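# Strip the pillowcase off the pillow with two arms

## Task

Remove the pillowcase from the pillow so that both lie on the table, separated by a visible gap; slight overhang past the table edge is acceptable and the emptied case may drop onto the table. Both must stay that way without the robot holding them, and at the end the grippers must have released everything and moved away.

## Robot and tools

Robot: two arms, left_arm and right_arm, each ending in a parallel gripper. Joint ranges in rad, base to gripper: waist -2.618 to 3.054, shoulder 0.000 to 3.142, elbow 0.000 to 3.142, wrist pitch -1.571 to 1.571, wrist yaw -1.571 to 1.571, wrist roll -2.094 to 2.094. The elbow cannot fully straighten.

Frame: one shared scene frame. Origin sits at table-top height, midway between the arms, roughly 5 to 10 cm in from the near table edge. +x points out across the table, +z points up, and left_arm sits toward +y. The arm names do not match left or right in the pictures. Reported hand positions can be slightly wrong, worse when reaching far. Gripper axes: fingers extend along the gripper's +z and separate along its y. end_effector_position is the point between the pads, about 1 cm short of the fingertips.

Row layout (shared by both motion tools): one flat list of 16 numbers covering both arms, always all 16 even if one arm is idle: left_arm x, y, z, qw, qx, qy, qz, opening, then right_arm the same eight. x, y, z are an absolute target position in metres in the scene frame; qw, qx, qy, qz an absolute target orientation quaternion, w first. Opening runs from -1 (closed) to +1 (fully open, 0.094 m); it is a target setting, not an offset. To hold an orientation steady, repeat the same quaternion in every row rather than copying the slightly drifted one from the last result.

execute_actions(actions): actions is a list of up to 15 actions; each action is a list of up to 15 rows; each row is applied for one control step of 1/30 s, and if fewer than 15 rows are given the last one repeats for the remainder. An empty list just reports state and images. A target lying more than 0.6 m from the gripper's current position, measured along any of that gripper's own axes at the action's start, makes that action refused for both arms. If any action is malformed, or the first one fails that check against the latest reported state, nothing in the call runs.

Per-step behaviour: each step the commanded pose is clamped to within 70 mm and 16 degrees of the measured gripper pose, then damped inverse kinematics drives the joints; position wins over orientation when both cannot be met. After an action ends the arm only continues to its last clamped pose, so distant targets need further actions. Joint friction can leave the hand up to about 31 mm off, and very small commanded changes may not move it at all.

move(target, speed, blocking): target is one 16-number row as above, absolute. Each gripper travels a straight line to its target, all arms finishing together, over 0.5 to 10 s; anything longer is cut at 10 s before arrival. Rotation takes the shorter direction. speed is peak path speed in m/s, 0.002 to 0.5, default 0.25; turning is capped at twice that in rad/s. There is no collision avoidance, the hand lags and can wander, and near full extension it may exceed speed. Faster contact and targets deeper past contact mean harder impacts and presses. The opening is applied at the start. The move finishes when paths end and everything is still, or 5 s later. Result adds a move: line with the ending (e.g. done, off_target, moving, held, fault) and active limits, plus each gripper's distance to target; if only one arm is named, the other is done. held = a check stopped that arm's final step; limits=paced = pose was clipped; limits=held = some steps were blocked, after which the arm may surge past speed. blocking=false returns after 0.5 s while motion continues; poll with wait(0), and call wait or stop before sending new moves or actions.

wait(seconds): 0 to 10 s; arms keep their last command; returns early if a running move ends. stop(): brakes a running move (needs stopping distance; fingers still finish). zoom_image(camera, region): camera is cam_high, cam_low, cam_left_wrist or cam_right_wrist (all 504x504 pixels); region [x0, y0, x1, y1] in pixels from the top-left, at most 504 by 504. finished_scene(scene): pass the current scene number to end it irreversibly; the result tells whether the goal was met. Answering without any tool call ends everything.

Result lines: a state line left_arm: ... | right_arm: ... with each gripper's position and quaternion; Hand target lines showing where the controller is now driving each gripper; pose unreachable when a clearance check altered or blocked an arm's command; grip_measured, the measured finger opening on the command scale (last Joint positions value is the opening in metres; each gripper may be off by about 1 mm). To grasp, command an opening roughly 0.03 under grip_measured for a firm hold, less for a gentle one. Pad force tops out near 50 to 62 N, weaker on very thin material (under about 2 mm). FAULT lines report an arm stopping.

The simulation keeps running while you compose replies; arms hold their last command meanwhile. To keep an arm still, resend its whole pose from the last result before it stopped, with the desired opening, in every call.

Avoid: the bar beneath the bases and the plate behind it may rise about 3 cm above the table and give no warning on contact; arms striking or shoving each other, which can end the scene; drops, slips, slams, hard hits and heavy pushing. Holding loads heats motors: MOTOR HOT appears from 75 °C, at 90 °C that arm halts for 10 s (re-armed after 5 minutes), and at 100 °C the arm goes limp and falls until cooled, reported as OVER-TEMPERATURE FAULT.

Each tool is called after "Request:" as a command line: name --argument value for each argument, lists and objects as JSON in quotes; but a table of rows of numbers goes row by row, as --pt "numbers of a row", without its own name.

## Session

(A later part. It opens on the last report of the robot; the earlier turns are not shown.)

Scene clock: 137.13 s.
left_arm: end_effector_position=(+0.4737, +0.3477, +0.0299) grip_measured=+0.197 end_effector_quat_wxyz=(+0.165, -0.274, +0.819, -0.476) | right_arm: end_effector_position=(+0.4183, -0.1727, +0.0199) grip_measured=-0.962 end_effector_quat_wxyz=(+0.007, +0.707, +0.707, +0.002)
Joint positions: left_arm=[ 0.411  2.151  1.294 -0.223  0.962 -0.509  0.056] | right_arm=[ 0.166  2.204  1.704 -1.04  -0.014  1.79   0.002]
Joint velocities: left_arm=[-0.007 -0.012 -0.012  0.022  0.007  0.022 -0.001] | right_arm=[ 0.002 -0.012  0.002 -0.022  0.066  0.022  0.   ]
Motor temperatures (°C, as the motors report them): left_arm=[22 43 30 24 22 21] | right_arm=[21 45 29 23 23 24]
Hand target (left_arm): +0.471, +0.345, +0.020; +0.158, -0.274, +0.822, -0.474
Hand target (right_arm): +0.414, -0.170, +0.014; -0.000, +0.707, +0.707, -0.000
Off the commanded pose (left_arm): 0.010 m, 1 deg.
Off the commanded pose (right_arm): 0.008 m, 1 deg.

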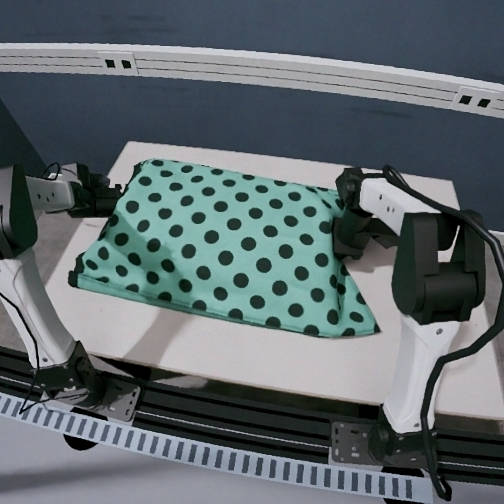

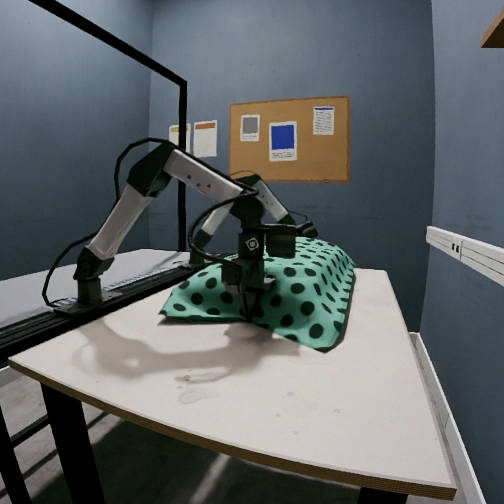

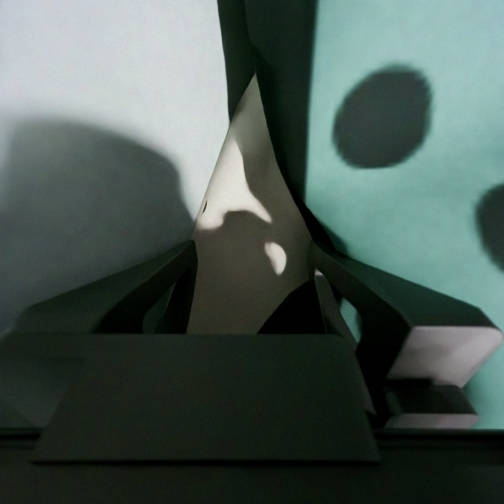

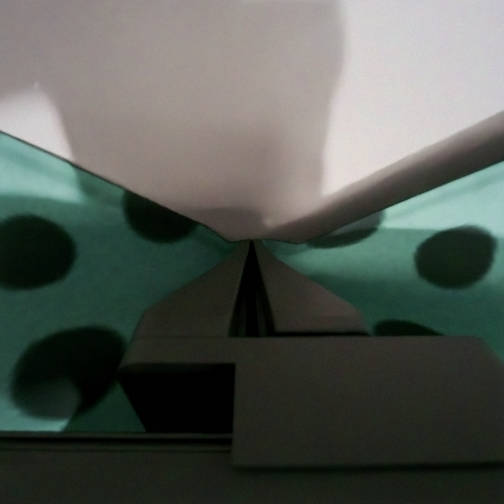

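Request:
move --target '[0.478,0.312,0.018,0.158,-0.274,0.822,-0.474,0.2, 0.414,-0.17,0.014,0,0.707,0.707,0,-1]' --speed 0.03

Scene clock: 138.77 s.
left_arm: end_effector_position=(+0.4879, +0.3295, +0.0302) grip_measured=+0.197 end_effector_quat_wxyz=(+0.184, -0.270, +0.817, -0.475) | right_arm: end_effector_position=(+0.4183, -0.1727, +0.0199) grip_measured=-0.962 end_effector_quat_wxyz=(+0.007, +0.707, +0.707, +0.002)
Joint positions: left_arm=[ 0.357  2.151  1.26  -0.072  0.928 -0.608  0.056] | right_arm=[ 0.166  2.204  1.704 -1.04  -0.014  1.79   0.002]
Joint velocities: left_arm=[-0.002  0.002 -0.002 -0.007  0.007 -0.007 -0.001] | right_arm=[-0.012  0.012 -0.002  0.051  0.007  0.095 -0.001]
Motor temperatures (°C, as the motors report them): left_arm=[22 43 30 24 22 21] | right_arm=[21 45 29 23 23 24]
Hand target (left_arm): +0.477, +0.313, +0.018; +0.158, -0.273, +0.823, -0.473
Hand target (right_arm): +0.414, -0.170, +0.014; -0.000, +0.707, +0.707, -0.000
Off the commanded pose (left_arm): 0.024 m, 3 deg.
Off the commanded pose (right_arm): 0.008 m, 1 deg.
move: off_target (left_arm)

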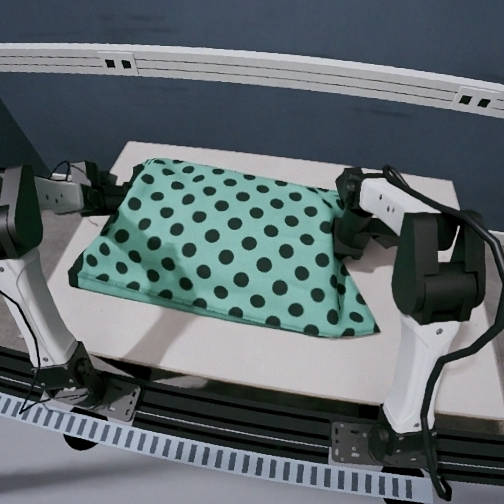

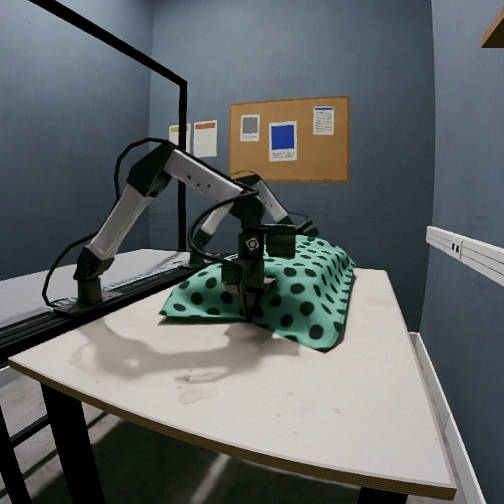

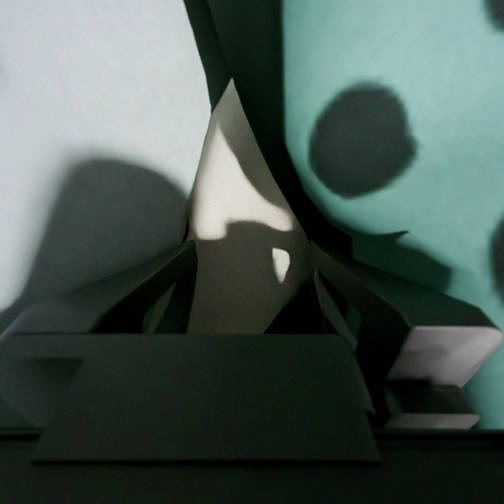

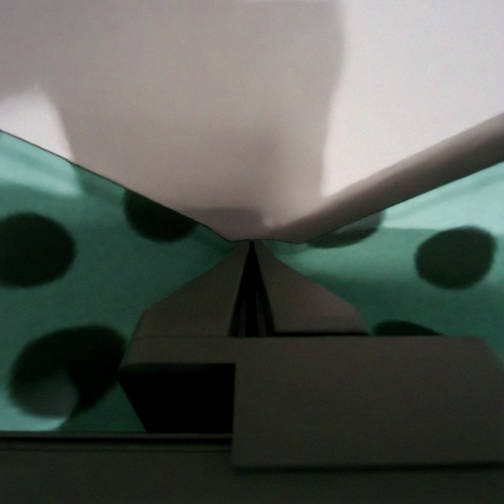

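Request:
execute_actions --actions '[[[0.478,0.312,0.012,0.158,-0.274,0.822,-0.474,-0.2, 0.414,-0.17,0.014,0,0.707,0.707,0,-1]],[[0.478,0.312,0.004,0.158,-0.274,0.822,-0.474,-0.6, 0.414,-0.17,0.014,0,0.707,0.707,0,-1]],[[0.478,0.312,-0.002,0.158,-0.274,0.822,-0.474,-1, 0.414,-0.17,0.014,0,0.707,0.707,0,-1]],[[0.478,0.312,-0.002,0.158,-0.274,0.822,-0.474,-1, 0.414,-0.17,0.014,0,0.707,0.707,0,-1]]]'

Scene clock: 141.03 s.
left_arm: end_effector_position=(+0.4878, +0.3275, +0.0113) grip_measured=-0.977 end_effector_quat_wxyz=(+0.186, -0.272, +0.820, -0.468) | right_arm: end_effector_position=(+0.4183, -0.1727, +0.0199) grip_measured=-0.962 end_effector_quat_wxyz=(+0.007, +0.707, +0.707, +0.002)
Joint positions: left_arm=[ 0.349  2.189  1.24  -0.011  0.908 -0.61   0.001] | right_arm=[ 0.166  2.204  1.704 -1.04  -0.014  1.79   0.002]
Joint velocities: left_arm=[ 0.002 -0.007  0.007 -0.095 -0.037 -0.007 -0.001] | right_arm=[-0.002 -0.007 -0.012 -0.051  0.081  0.007 -0.001]
Motor temperatures (°C, as the motors report them): left_arm=[22 43 30 24 22 21] | right_arm=[21 45 29 23 23 24]
Hand target (left_arm): +0.477, +0.312, -0.001; +0.158, -0.274, +0.822, -0.473
Hand target (right_arm): +0.414, -0.170, +0.014; -0.000, +0.707, +0.707, -0.000
Off the commanded pose (left_arm): 0.023 m, 3 deg.
Off the commanded pose (right_arm): 0.008 m, 1 deg.

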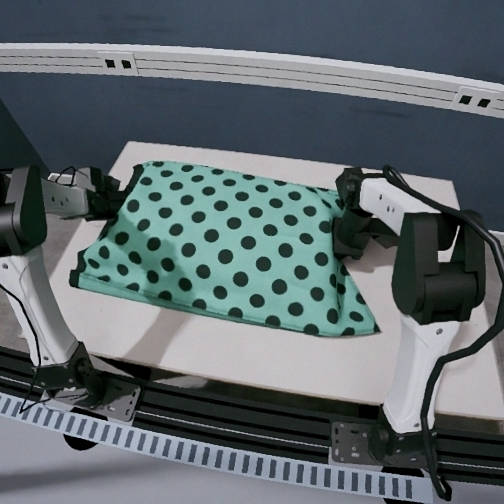

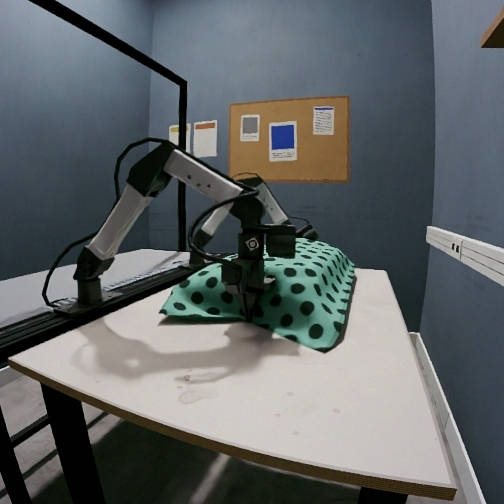

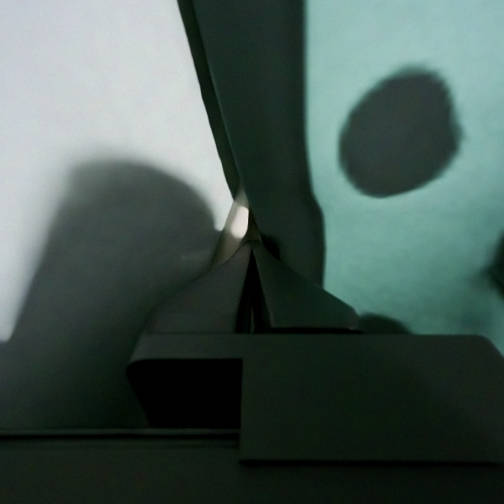

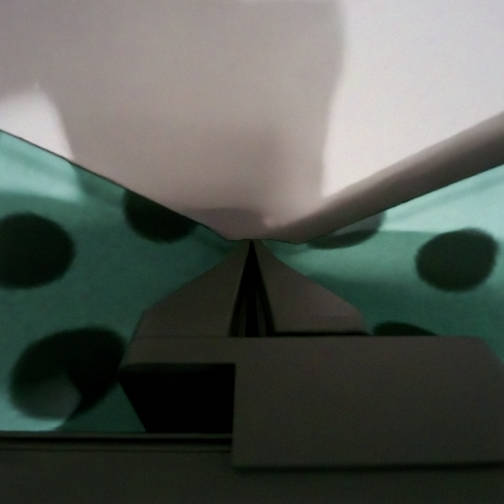

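Request:
move --target '[0.46,0.35,0.04,0.158,-0.274,0.822,-0.474,-1, 0.414,-0.17,0.014,0,0.707,0.707,0,-1]' --speed 0.1

Request:
move --target '[0.45,0.35,0.10,0,0,1,0,-0.6, 0.414,-0.17,0.014,0,0.707,0.707,0,-1]' --speed 0.15

Scene clock: 142.90 s.
left_arm: end_effector_position=(+0.4559, +0.3496, +0.0266) grip_measured=-0.977 end_effector_quat_wxyz=(+0.146, -0.288, +0.822, -0.470) | right_arm: end_effector_position=(+0.4183, -0.1727, +0.0199) grip_measured=-0.962 end_effector_quat_wxyz=(+0.007, +0.707, +0.707, +0.002)
Joint positions: left_arm=[ 0.429  2.121  1.254 -0.281  0.953 -0.481  0.001] | right_arm=[ 0.166  2.204  1.704 -1.04  -0.014  1.79   0.002]
Joint velocities: left_arm=[ 0.007 -0.007  0.007 -0.066 -0.007  0.022 -0.001] | right_arm=[ 0.002  0.002 -0.012  0.066 -0.007  0.066  0.003]
Motor temperatures (°C, as the motors report them): left_arm=[22 43 30 25 22 21] | right_arm=[21 45 29 23 23 24]
Hand target (left_arm): +0.461, +0.350, +0.040; +0.159, -0.275, +0.821, -0.474
Hand target (right_arm): +0.414, -0.170, +0.014; -0.000, +0.707, +0.707, -0.000
Off the commanded pose (left_arm): 0.014 m, 2 deg.
Off the commanded pose (right_arm): 0.008 m, 1 deg.
move: off_target (left_arm)

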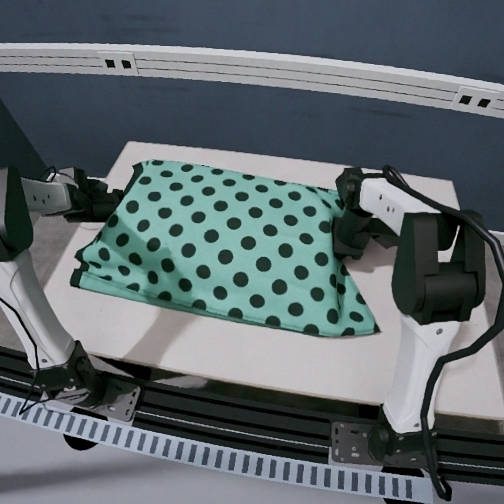

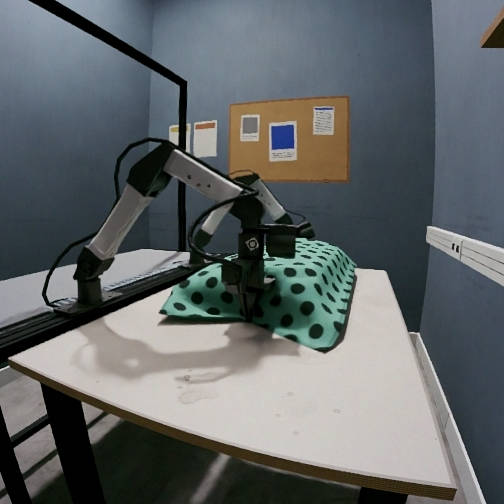

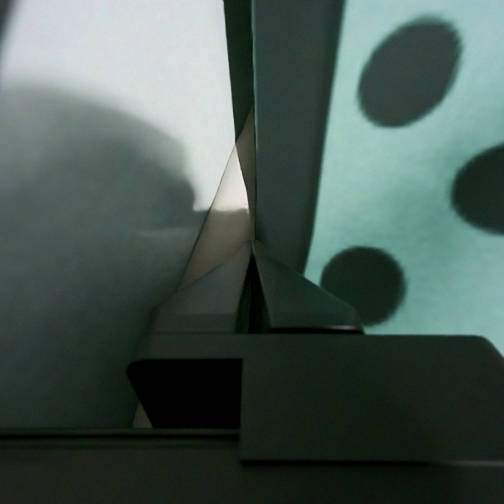

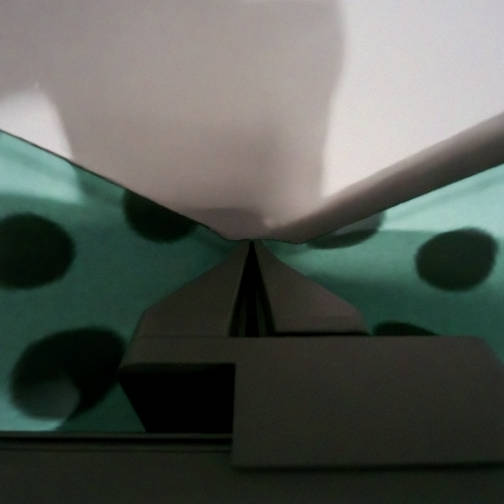

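Scene clock: 147.43 s.
left_arm: end_effector_position=(+0.4533, +0.3595, +0.0969) grip_measured=-0.603 end_effector_quat_wxyz=(+0.009, -0.017, +1.000, +0.010) | right_arm: end_effector_position=(+0.4183, -0.1727, +0.0199) grip_measured=-0.962 end_effector_quat_wxyz=(+0.007, +0.707, +0.707, +0.002)
Joint positions: left_arm=[ 0.11   2.262  2.147 -1.404 -0.058  0.034  0.019] | right_arm=[ 0.166  2.204  1.704 -1.04  -0.014  1.79   0.002]
Joint velocities: left_arm=[ 0.007  0.007 -0.012  0.037 -0.007 -0.022  0.   ] | right_arm=[-0.007 -0.007  0.002 -0.007 -0.022 -0.022  0.   ]
Motor temperatures (°C, as the motors report them): left_arm=[22 43 31 24 22 21] | right_arm=[21 46 29 23 23 24]
Hand target (left_arm): +0.453, +0.351, +0.098; +0.004, -0.005, +1.000, +0.007
Hand target (right_arm): +0.414, -0.170, +0.014; -0.000, +0.707, +0.707, -0.000
Off the commanded pose (left_arm): 0.011 m, 2 deg.
Off the commanded pose (right_arm): 0.008 m, 1 deg.
move: off_target (left_arm)

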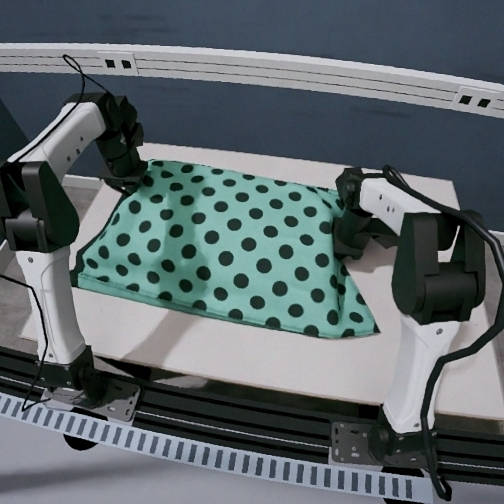

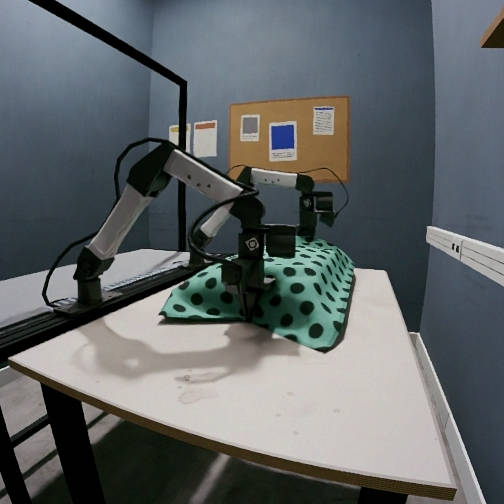

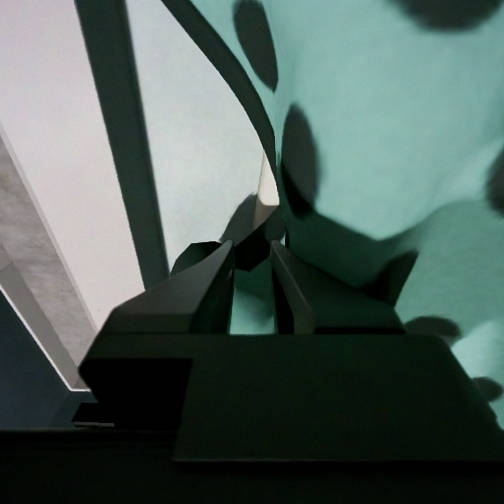

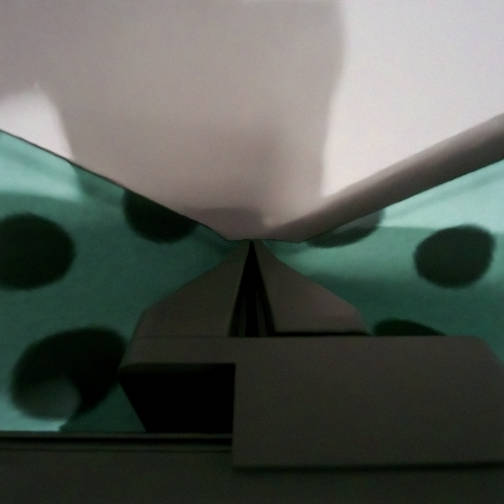

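Request:
move --target '[0.42,0.41,0.06,0.447,0.387,0.775,-0.223,-1, 0.414,-0.17,0.014,0,0.707,0.707,0,-1]' --speed 0.2

Scene clock: 152.37 s.
left_arm: end_effector_position=(+0.4159, +0.4080, +0.0591) grip_measured=-0.977 end_effector_quat_wxyz=(+0.442, +0.384, +0.777, -0.229) | right_arm: end_effector_position=(+0.4183, -0.1727, +0.0199) grip_measured=-0.962 end_effector_quat_wxyz=(+0.007, +0.707, +0.707, +0.002)
Joint positions: left_arm=[ 0.611  2.076  1.357 -0.696  1.02   1.427  0.001] | right_arm=[ 0.166  2.204  1.704 -1.04  -0.014  1.79   0.002]
Joint velocities: left_arm=[ 0.012 -0.012 -0.012 -0.051  0.007 -0.007 -0.002] | right_arm=[-0.012 -0.002 -0.007 -0.051 -0.037  0.022 -0.   ]
Motor temperatures (°C, as the motors report them): left_arm=[22 44 31 24 22 21] | right_arm=[21 46 29 23 23 24]
Hand target (left_arm): +0.418, +0.409, +0.062; +0.447, +0.386, +0.773, -0.231
Hand target (right_arm): +0.414, -0.170, +0.014; +0.000, +0.707, +0.707, -0.000
Off the commanded pose (left_arm): 0.005 m, 1 deg.
Off the commanded pose (right_arm): 0.008 m, 1 deg.
move: done

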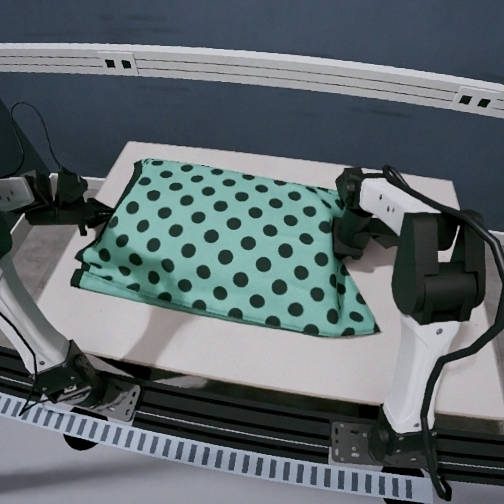

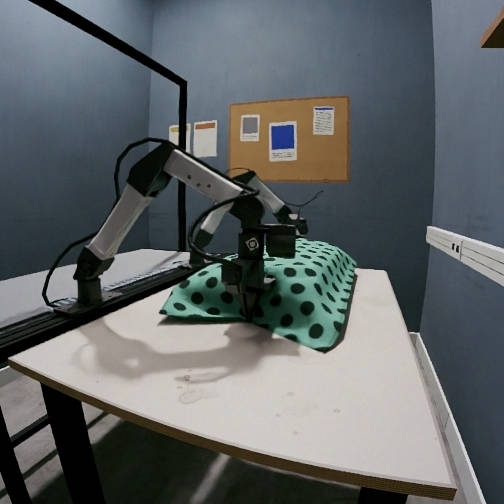

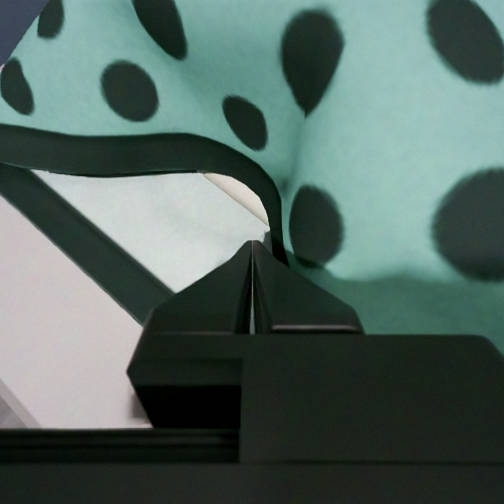

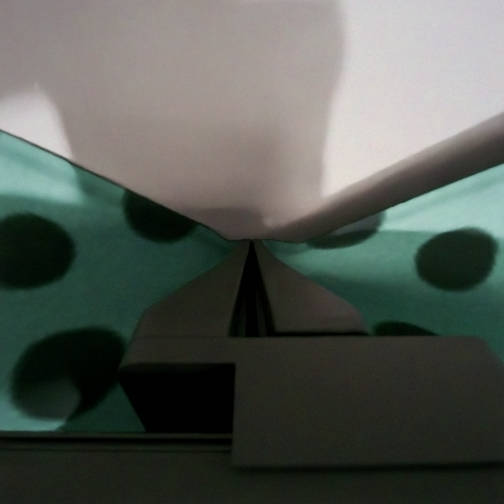

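Request:
move --target '[0.455,0.365,0.022,0.447,0.387,0.775,-0.223,-1, 0.414,-0.17,0.014,0,0.707,0.707,0,-1]' --speed 0.06

Scene clock: 154.27 s.
left_arm: end_effector_position=(+0.4581, +0.3716, +0.0299) grip_measured=-0.977 end_effector_quat_wxyz=(+0.454, +0.392, +0.772, -0.212) | right_arm: end_effector_position=(+0.4183, -0.1727, +0.0199) grip_measured=-0.962 end_effector_quat_wxyz=(+0.007, +0.707, +0.707, +0.002)
Joint positions: left_arm=[ 0.479  2.142  1.298 -0.322  0.983  1.185  0.001] | right_arm=[ 0.166  2.204  1.704 -1.04  -0.014  1.79   0.002]
Joint velocities: left_arm=[ 0.002 -0.007 -0.007 -0.051 -0.051 -0.022  0.   ] | right_arm=[-0.007  0.012 -0.007 -0.051  0.022 -0.022  0.   ]
Motor temperatures (°C, as the motors report them): left_arm=[22 43 31 24 22 21] | right_arm=[21 46 29 23 23 24]
Hand target (left_arm): +0.453, +0.365, +0.022; +0.446, +0.388, +0.775, -0.223
Hand target (right_arm): +0.414, -0.170, +0.014; -0.000, +0.707, +0.707, -0.000
Off the commanded pose (left_arm): 0.011 m, 2 deg.
Off the commanded pose (right_arm): 0.008 m, 1 deg.
move: off_target (left_arm)

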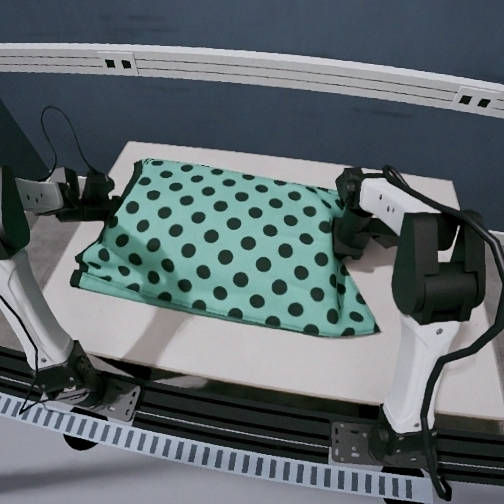

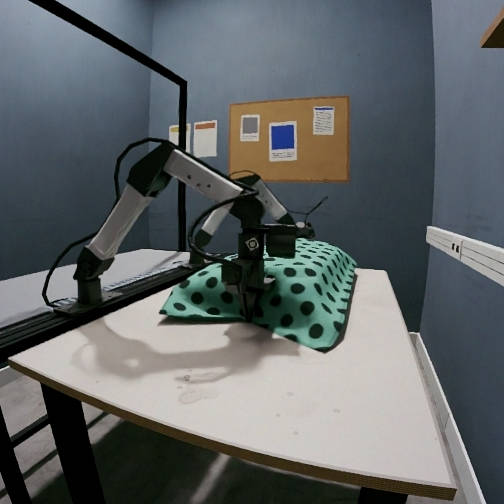

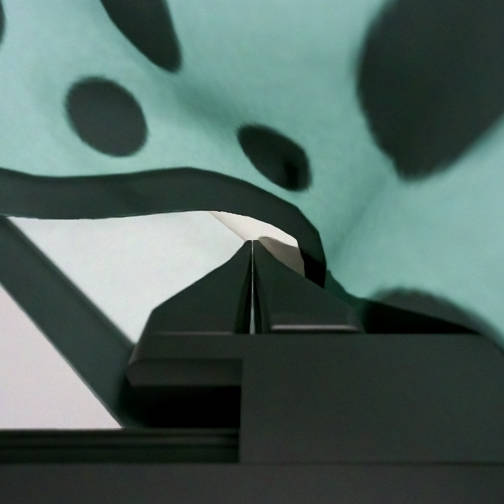

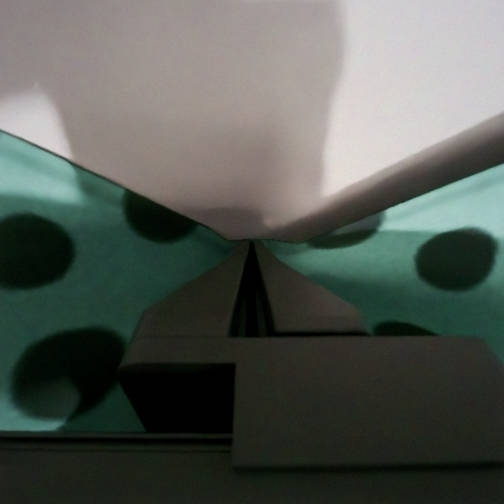

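Request:
move --target '[0.468,0.343,0.02,0.447,0.387,0.775,-0.223,-1, 0.414,-0.17,0.014,0,0.707,0.707,0,-1]' --speed 0.04

Scene clock: 155.57 s.
left_arm: end_effector_position=(+0.4727, +0.3506, +0.0312) grip_measured=-0.977 end_effector_quat_wxyz=(+0.456, +0.392, +0.771, -0.210) | right_arm: end_effector_position=(+0.4183, -0.1727, +0.0199) grip_measured=-0.962 end_effector_quat_wxyz=(+0.007, +0.707, +0.707, +0.002)
Joint positions: left_arm=[ 0.417  2.142  1.285 -0.218  0.957  1.083  0.001] | right_arm=[ 0.166  2.204  1.704 -1.04  -0.014  1.79   0.002]
Joint velocities: left_arm=[-0.002 -0.002 -0.007 -0.037 -0.007 -0.066 -0.002] | right_arm=[-0.017  0.002 -0.012  0.051  0.037 -0.007  0.001]
Motor temperatures (°C, as the motors report them): left_arm=[22 43 31 24 22 21] | right_arm=[21 46 29 23 23 24]
Hand target (left_arm): +0.467, +0.343, +0.020; +0.446, +0.388, +0.775, -0.223
Hand target (right_arm): +0.414, -0.170, +0.014; -0.000, +0.707, +0.707, -0.000
Off the commanded pose (left_arm): 0.014 m, 2 deg.
Off the commanded pose (right_arm): 0.008 m, 1 deg.
move: off_target (left_arm)

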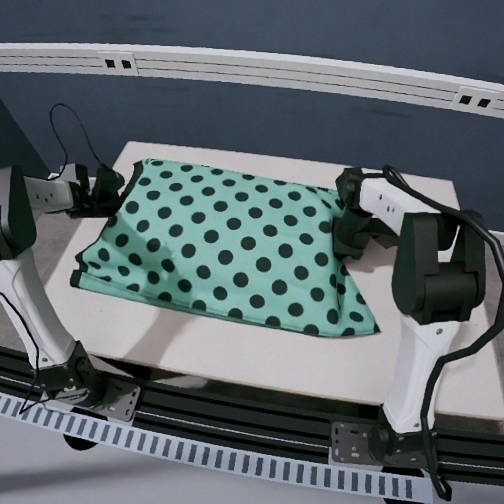

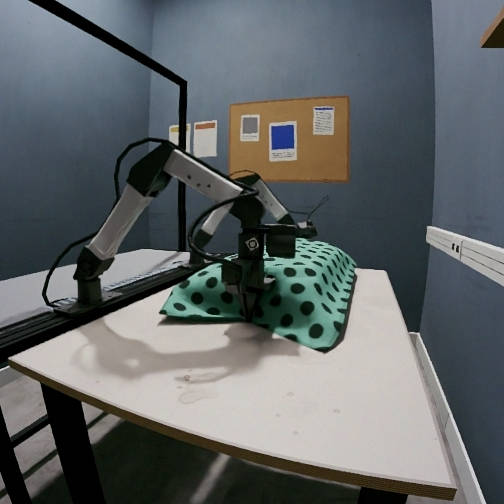

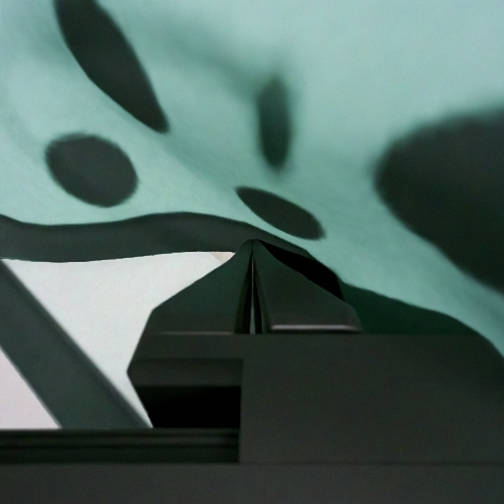

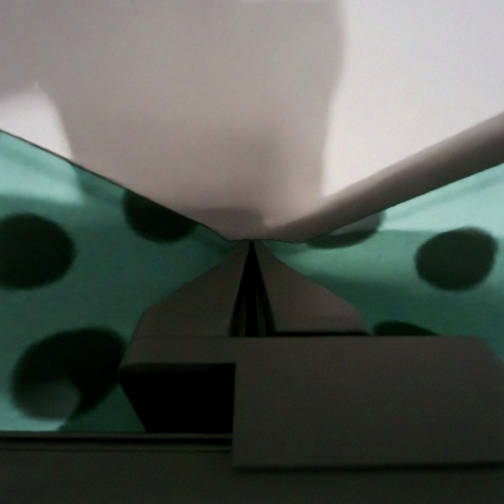

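Request:
execute_actions --actions '[[[0.452,0.365,0.02,0.447,0.387,0.775,-0.223,-1, 0.414,-0.17,0.014,0,0.707,0.707,0,-1]],[[0.452,0.365,0.006,0.447,0.387,0.775,-0.223,-1, 0.414,-0.17,0.014,0,0.707,0.707,0,-1]],[[0.452,0.365,0.006,0.447,0.387,0.775,-0.223,-1, 0.414,-0.17,0.014,0,0.707,0.707,0,-1]]]'

Scene clock: 157.23 s.
left_arm: end_effector_position=(+0.4561, +0.3709, +0.0106) grip_measured=-0.977 end_effector_quat_wxyz=(+0.448, +0.385, +0.778, -0.214) | right_arm: end_effector_position=(+0.4183, -0.1727, +0.0199) grip_measured=-0.962 end_effector_quat_wxyz=(+0.007, +0.707, +0.707, +0.002)
Joint positions: left_arm=[ 0.479  2.178  1.273 -0.265  0.972  1.169  0.001] | right_arm=[ 0.166  2.204  1.704 -1.04  -0.014  1.79   0.002]
Joint velocities: left_arm=[ 0.002  0.007 -0.002  0.007 -0.037 -0.037  0.   ] | right_arm=[-0.012 -0.002  0.022 -0.007 -0.007 -0.007  0.   ]
Motor temperatures (°C, as the motors report them): left_arm=[22 43 30 24 22 21] | right_arm=[21 46 29 23 23 24]
Hand target (left_arm): +0.452, +0.365, +0.006; +0.447, +0.387, +0.775, -0.223
Hand target (right_arm): +0.414, -0.170, +0.014; -0.000, +0.707, +0.707, -0.000
Off the commanded pose (left_arm): 0.009 m, 1 deg.
Off the commanded pose (right_arm): 0.008 m, 1 deg.

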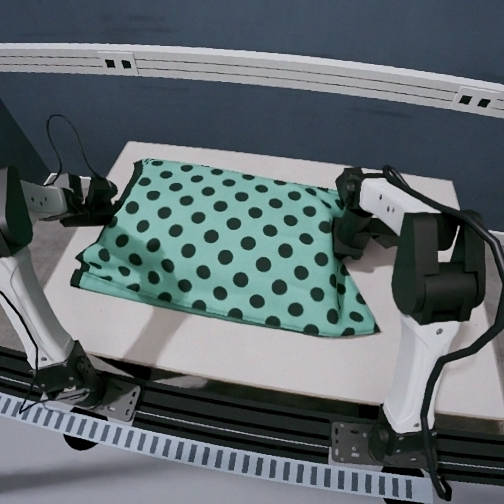

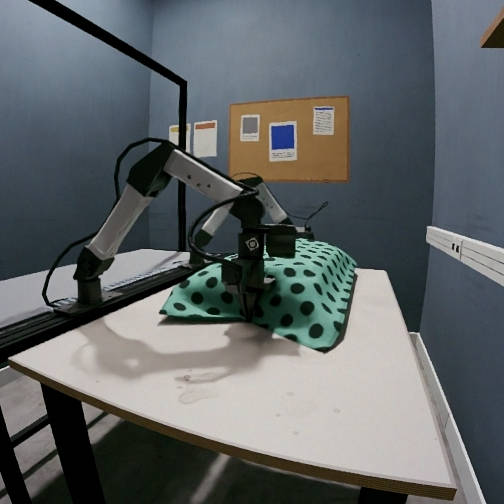

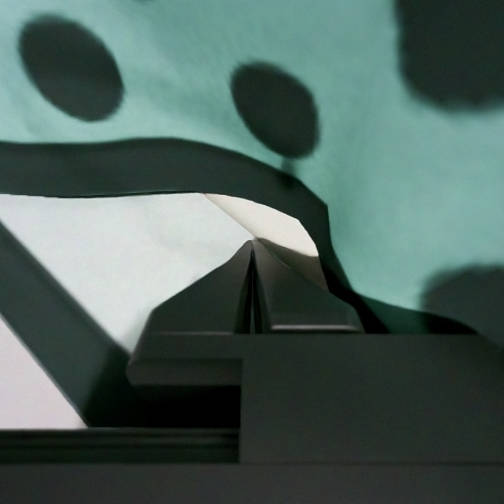

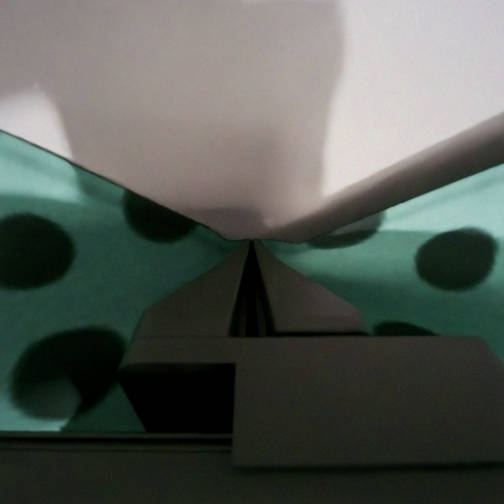

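Request:
move --target '[0.47,0.338,0.006,0.447,0.387,0.775,-0.223,-1, 0.414,-0.17,0.014,0,0.707,0.707,0,-1]' --speed 0.03

Scene clock: 158.93 s.
left_arm: end_effector_position=(+0.4758, +0.3465, +0.0170) grip_measured=-0.977 end_effector_quat_wxyz=(+0.457, +0.392, +0.771, -0.210) | right_arm: end_effector_position=(+0.4183, -0.1727, +0.0199) grip_measured=-0.962 end_effector_quat_wxyz=(+0.007, +0.707, +0.707, +0.002)
Joint positions: left_arm=[ 0.406  2.178  1.273 -0.153  0.952  1.063  0.001] | right_arm=[ 0.166  2.204  1.704 -1.04  -0.014  1.79   0.002]
Joint velocities: left_arm=[-0.002  0.002 -0.002 -0.022  0.022 -0.051 -0.   ] | right_arm=[ 0.007  0.002  0.002 -0.095 -0.007  0.007 -0.   ]
Motor temperatures (°C, as the motors report them): left_arm=[22 43 30 24 22 21] | right_arm=[21 46 29 23 23 24]
Hand target (left_arm): +0.469, +0.338, +0.006; +0.446, +0.388, +0.775, -0.223
Hand target (right_arm): +0.414, -0.170, +0.014; -0.000, +0.707, +0.707, -0.000
Off the commanded pose (left_arm): 0.015 m, 2 deg.
Off the commanded pose (right_arm): 0.008 m, 1 deg.
move: off_target (left_arm)

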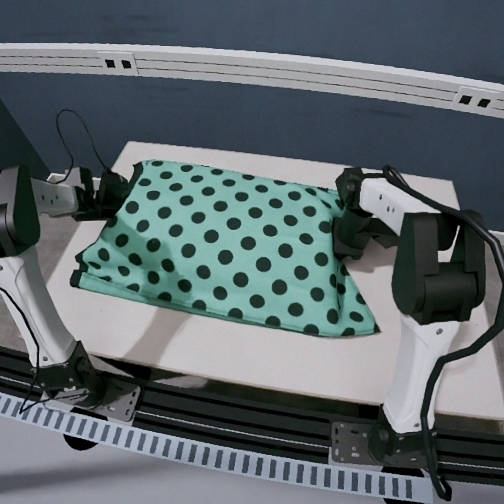

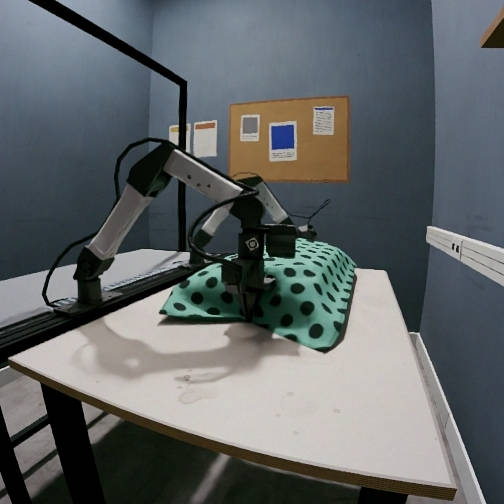

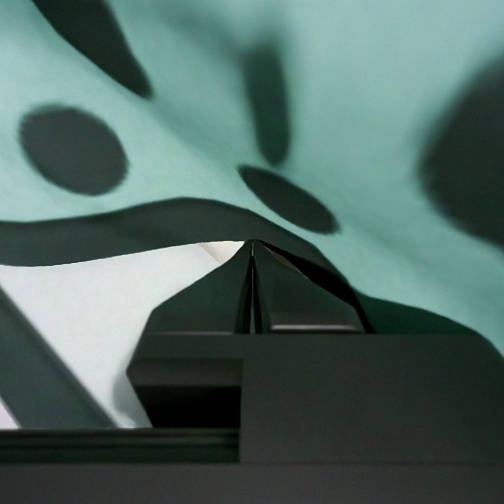

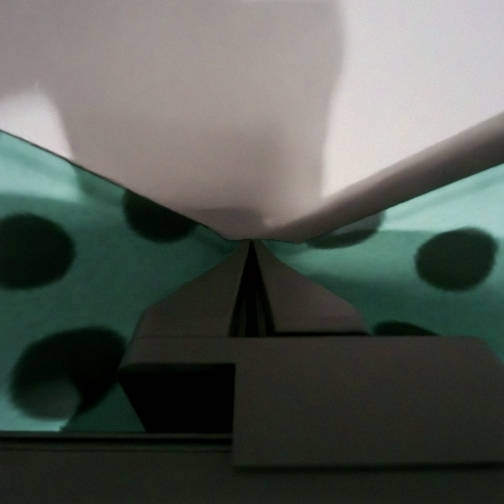

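Request:
move --target '[0.484,0.314,0.0,0.447,0.387,0.775,-0.223,-1, 0.414,-0.17,0.014,0,0.707,0.707,0,-1]' --speed 0.03

Scene clock: 160.73 s.
left_arm: end_effector_position=(+0.4930, +0.3276, +0.0150) grip_measured=-0.977 end_effector_quat_wxyz=(+0.463, +0.391, +0.770, -0.202) | right_arm: end_effector_position=(+0.4183, -0.1727, +0.0199) grip_measured=-0.962 end_effector_quat_wxyz=(+0.007, +0.707, +0.707, +0.002)
Joint positions: left_arm=[ 0.347  2.198  1.273 -0.037  0.915  0.966  0.001] | right_arm=[ 0.166  2.204  1.704 -1.04  -0.014  1.79   0.002]
Joint velocities: left_arm=[ 0.002 -0.002 -0.007  0.022 -0.037 -0.095 -0.   ] | right_arm=[-0.017 -0.012 -0.007 -0.037  0.095 -0.022 -0.   ]
Motor temperatures (°C, as the motors report them): left_arm=[22 43 30 25 22 21] | right_arm=[21 47 29 23 23 24]
Hand target (left_arm): +0.483, +0.314, +0.000; +0.446, +0.387, +0.776, -0.222
Hand target (right_arm): +0.414, -0.170, +0.014; -0.000, +0.707, +0.707, -0.000
Off the commanded pose (left_arm): 0.022 m, 3 deg.
Off the commanded pose (right_arm): 0.008 m, 1 deg.
move: off_target (left_arm)

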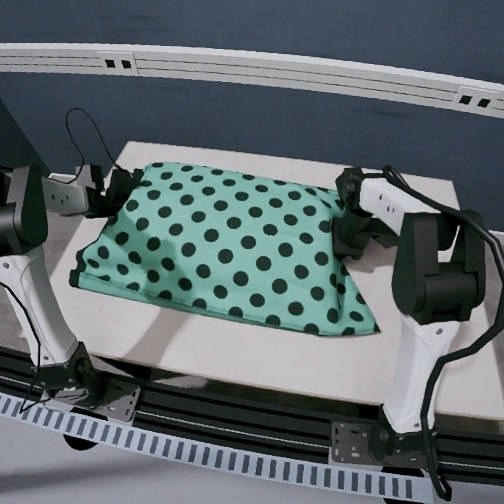

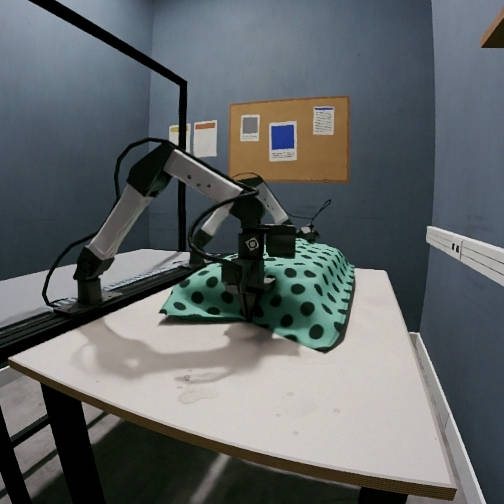

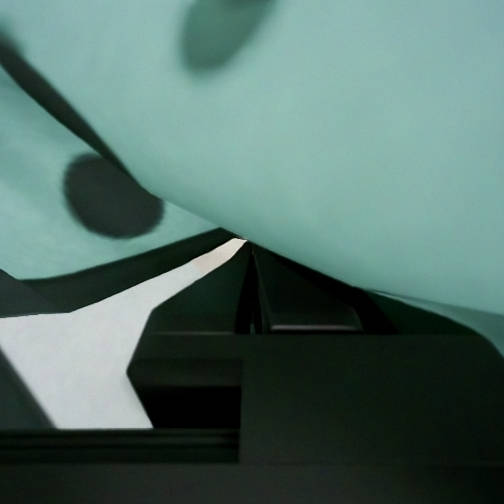

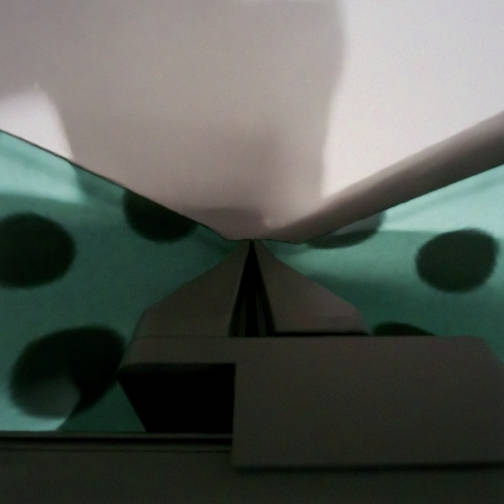

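Request:
execute_actions --actions '[[[0.484,0.314,0.0,0.447,0.387,0.775,-0.223,0.1, 0.414,-0.17,0.014,0,0.707,0.707,0,-1]],[[0.49,0.30,0.0,0.447,0.387,0.775,-0.223,0.1, 0.414,-0.17,0.014,0,0.707,0.707,0,-1]],[[0.495,0.29,0.0,0.447,0.387,0.775,-0.223,0.1, 0.414,-0.17,0.014,0,0.707,0.707,0,-1]]]'

Scene clock: 162.50 s.
left_arm: end_effector_position=(+0.5068, +0.3133, +0.0180) grip_measured=+0.097 end_effector_quat_wxyz=(+0.466, +0.385, +0.774, -0.188) | right_arm: end_effector_position=(+0.4183, -0.1729, +0.0199) grip_measured=-0.962 end_effector_quat_wxyz=(+0.007, +0.707, +0.707, +0.002)
Joint positions: left_arm=[0.298 2.198 1.273 0.042 0.86  0.882 0.052] | right_arm=[ 0.166  2.204  1.704 -1.04  -0.013  1.79   0.002]
Joint velocities: left_arm=[ 0.007  0.012  0.007  0.022 -0.037 -0.022 -0.001] | right_arm=[-0.012 -0.002  0.012 -0.037  0.007 -0.007 -0.   ]
Motor temperatures (°C, as the motors report them): left_arm=[22 43 30 25 22 21] | right_arm=[21 47 29 23 23 24]
Hand target (left_arm): +0.494, +0.291, +0.001; +0.446, +0.387, +0.776, -0.222
Hand target (right_arm): +0.414, -0.170, +0.014; -0.000, +0.707, +0.707, -0.000
Off the commanded pose (left_arm): 0.032 m, 5 deg.
Off the commanded pose (right_arm): 0.008 m, 1 deg.

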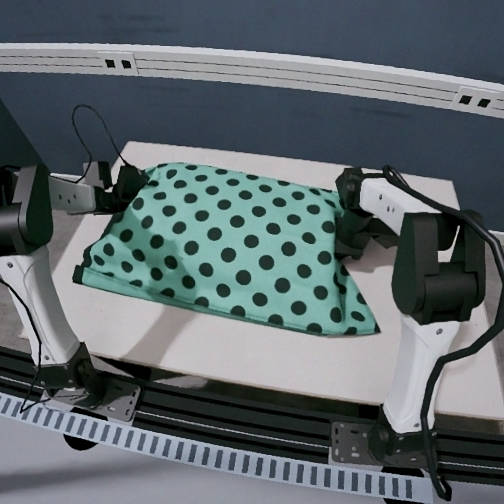

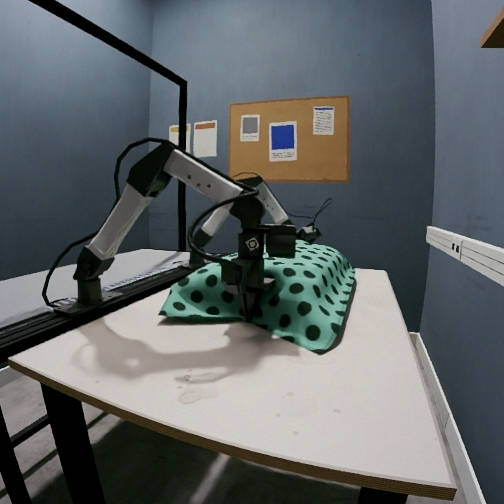

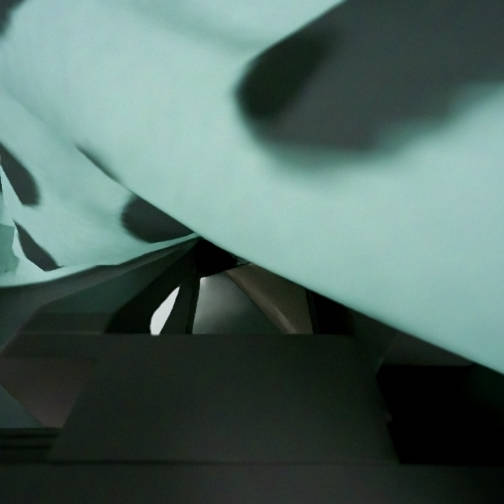

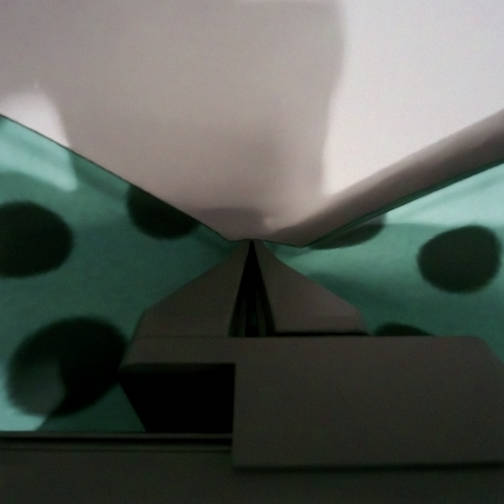

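Request:
execute_actions --actions '[[[0.495,0.29,0.0,0.447,0.387,0.775,-0.223,-0.4, 0.414,-0.17,0.014,0,0.707,0.707,0,-1]],[[0.495,0.29,-0.003,0.447,0.387,0.775,-0.223,-1, 0.414,-0.17,0.014,0,0.707,0.707,0,-1]],[[0.495,0.29,-0.003,0.447,0.387,0.775,-0.223,-1, 0.414,-0.17,0.014,0,0.707,0.707,0,-1]]]'

Scene clock: 164.17 s.
left_arm: end_effector_position=(+0.5081, +0.3077, +0.0141) grip_measured=-0.977 end_effector_quat_wxyz=(+0.468, +0.389, +0.770, -0.191) | right_arm: end_effector_position=(+0.4183, -0.1729, +0.0199) grip_measured=-0.962 end_effector_quat_wxyz=(+0.007, +0.707, +0.707, +0.002)
Joint positions: left_arm=[0.288 2.213 1.273 0.063 0.865 0.878 0.001] | right_arm=[ 0.166  2.204  1.704 -1.04  -0.013  1.79   0.002]
Joint velocities: left_arm=[-0.007 -0.012  0.002  0.051 -0.007  0.022 -0.001] | right_arm=[-0.017 -0.002 -0.027 -0.007  0.007 -0.022 -0.   ]
Motor temperatures (°C, as the motors report them): left_arm=[22 43 30 25 22 21] | right_arm=[21 47 29 23 23 24]
Hand target (left_arm): +0.494, +0.291, -0.002; +0.446, +0.387, +0.776, -0.222
Hand target (right_arm): +0.414, -0.170, +0.014; -0.000, +0.707, +0.707, -0.000
Off the commanded pose (left_arm): 0.028 m, 4 deg.
Off the commanded pose (right_arm): 0.008 m, 1 deg.

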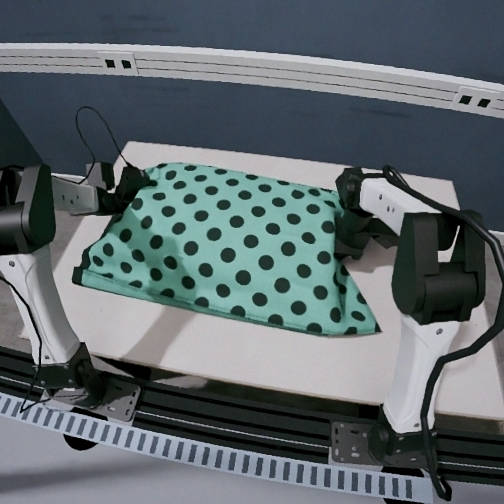

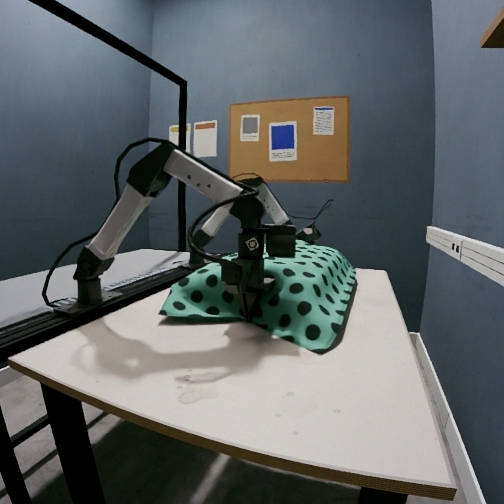

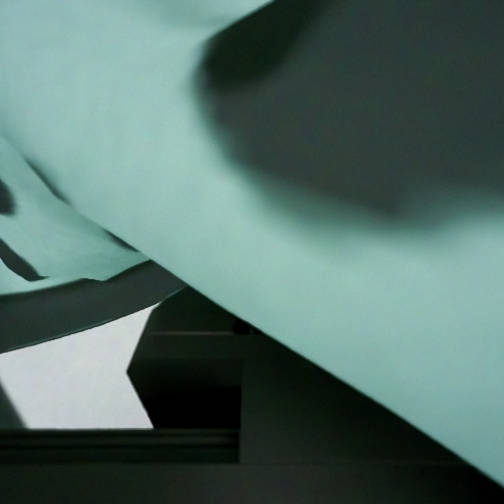

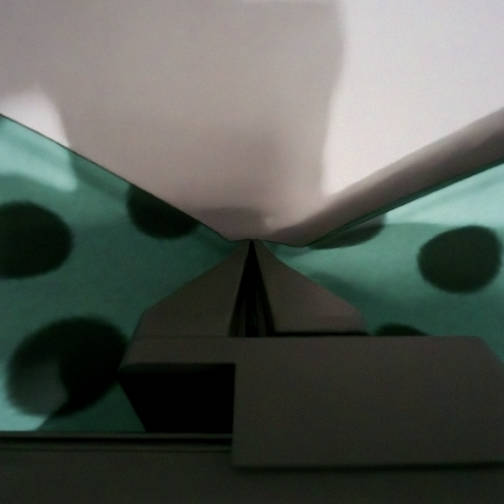

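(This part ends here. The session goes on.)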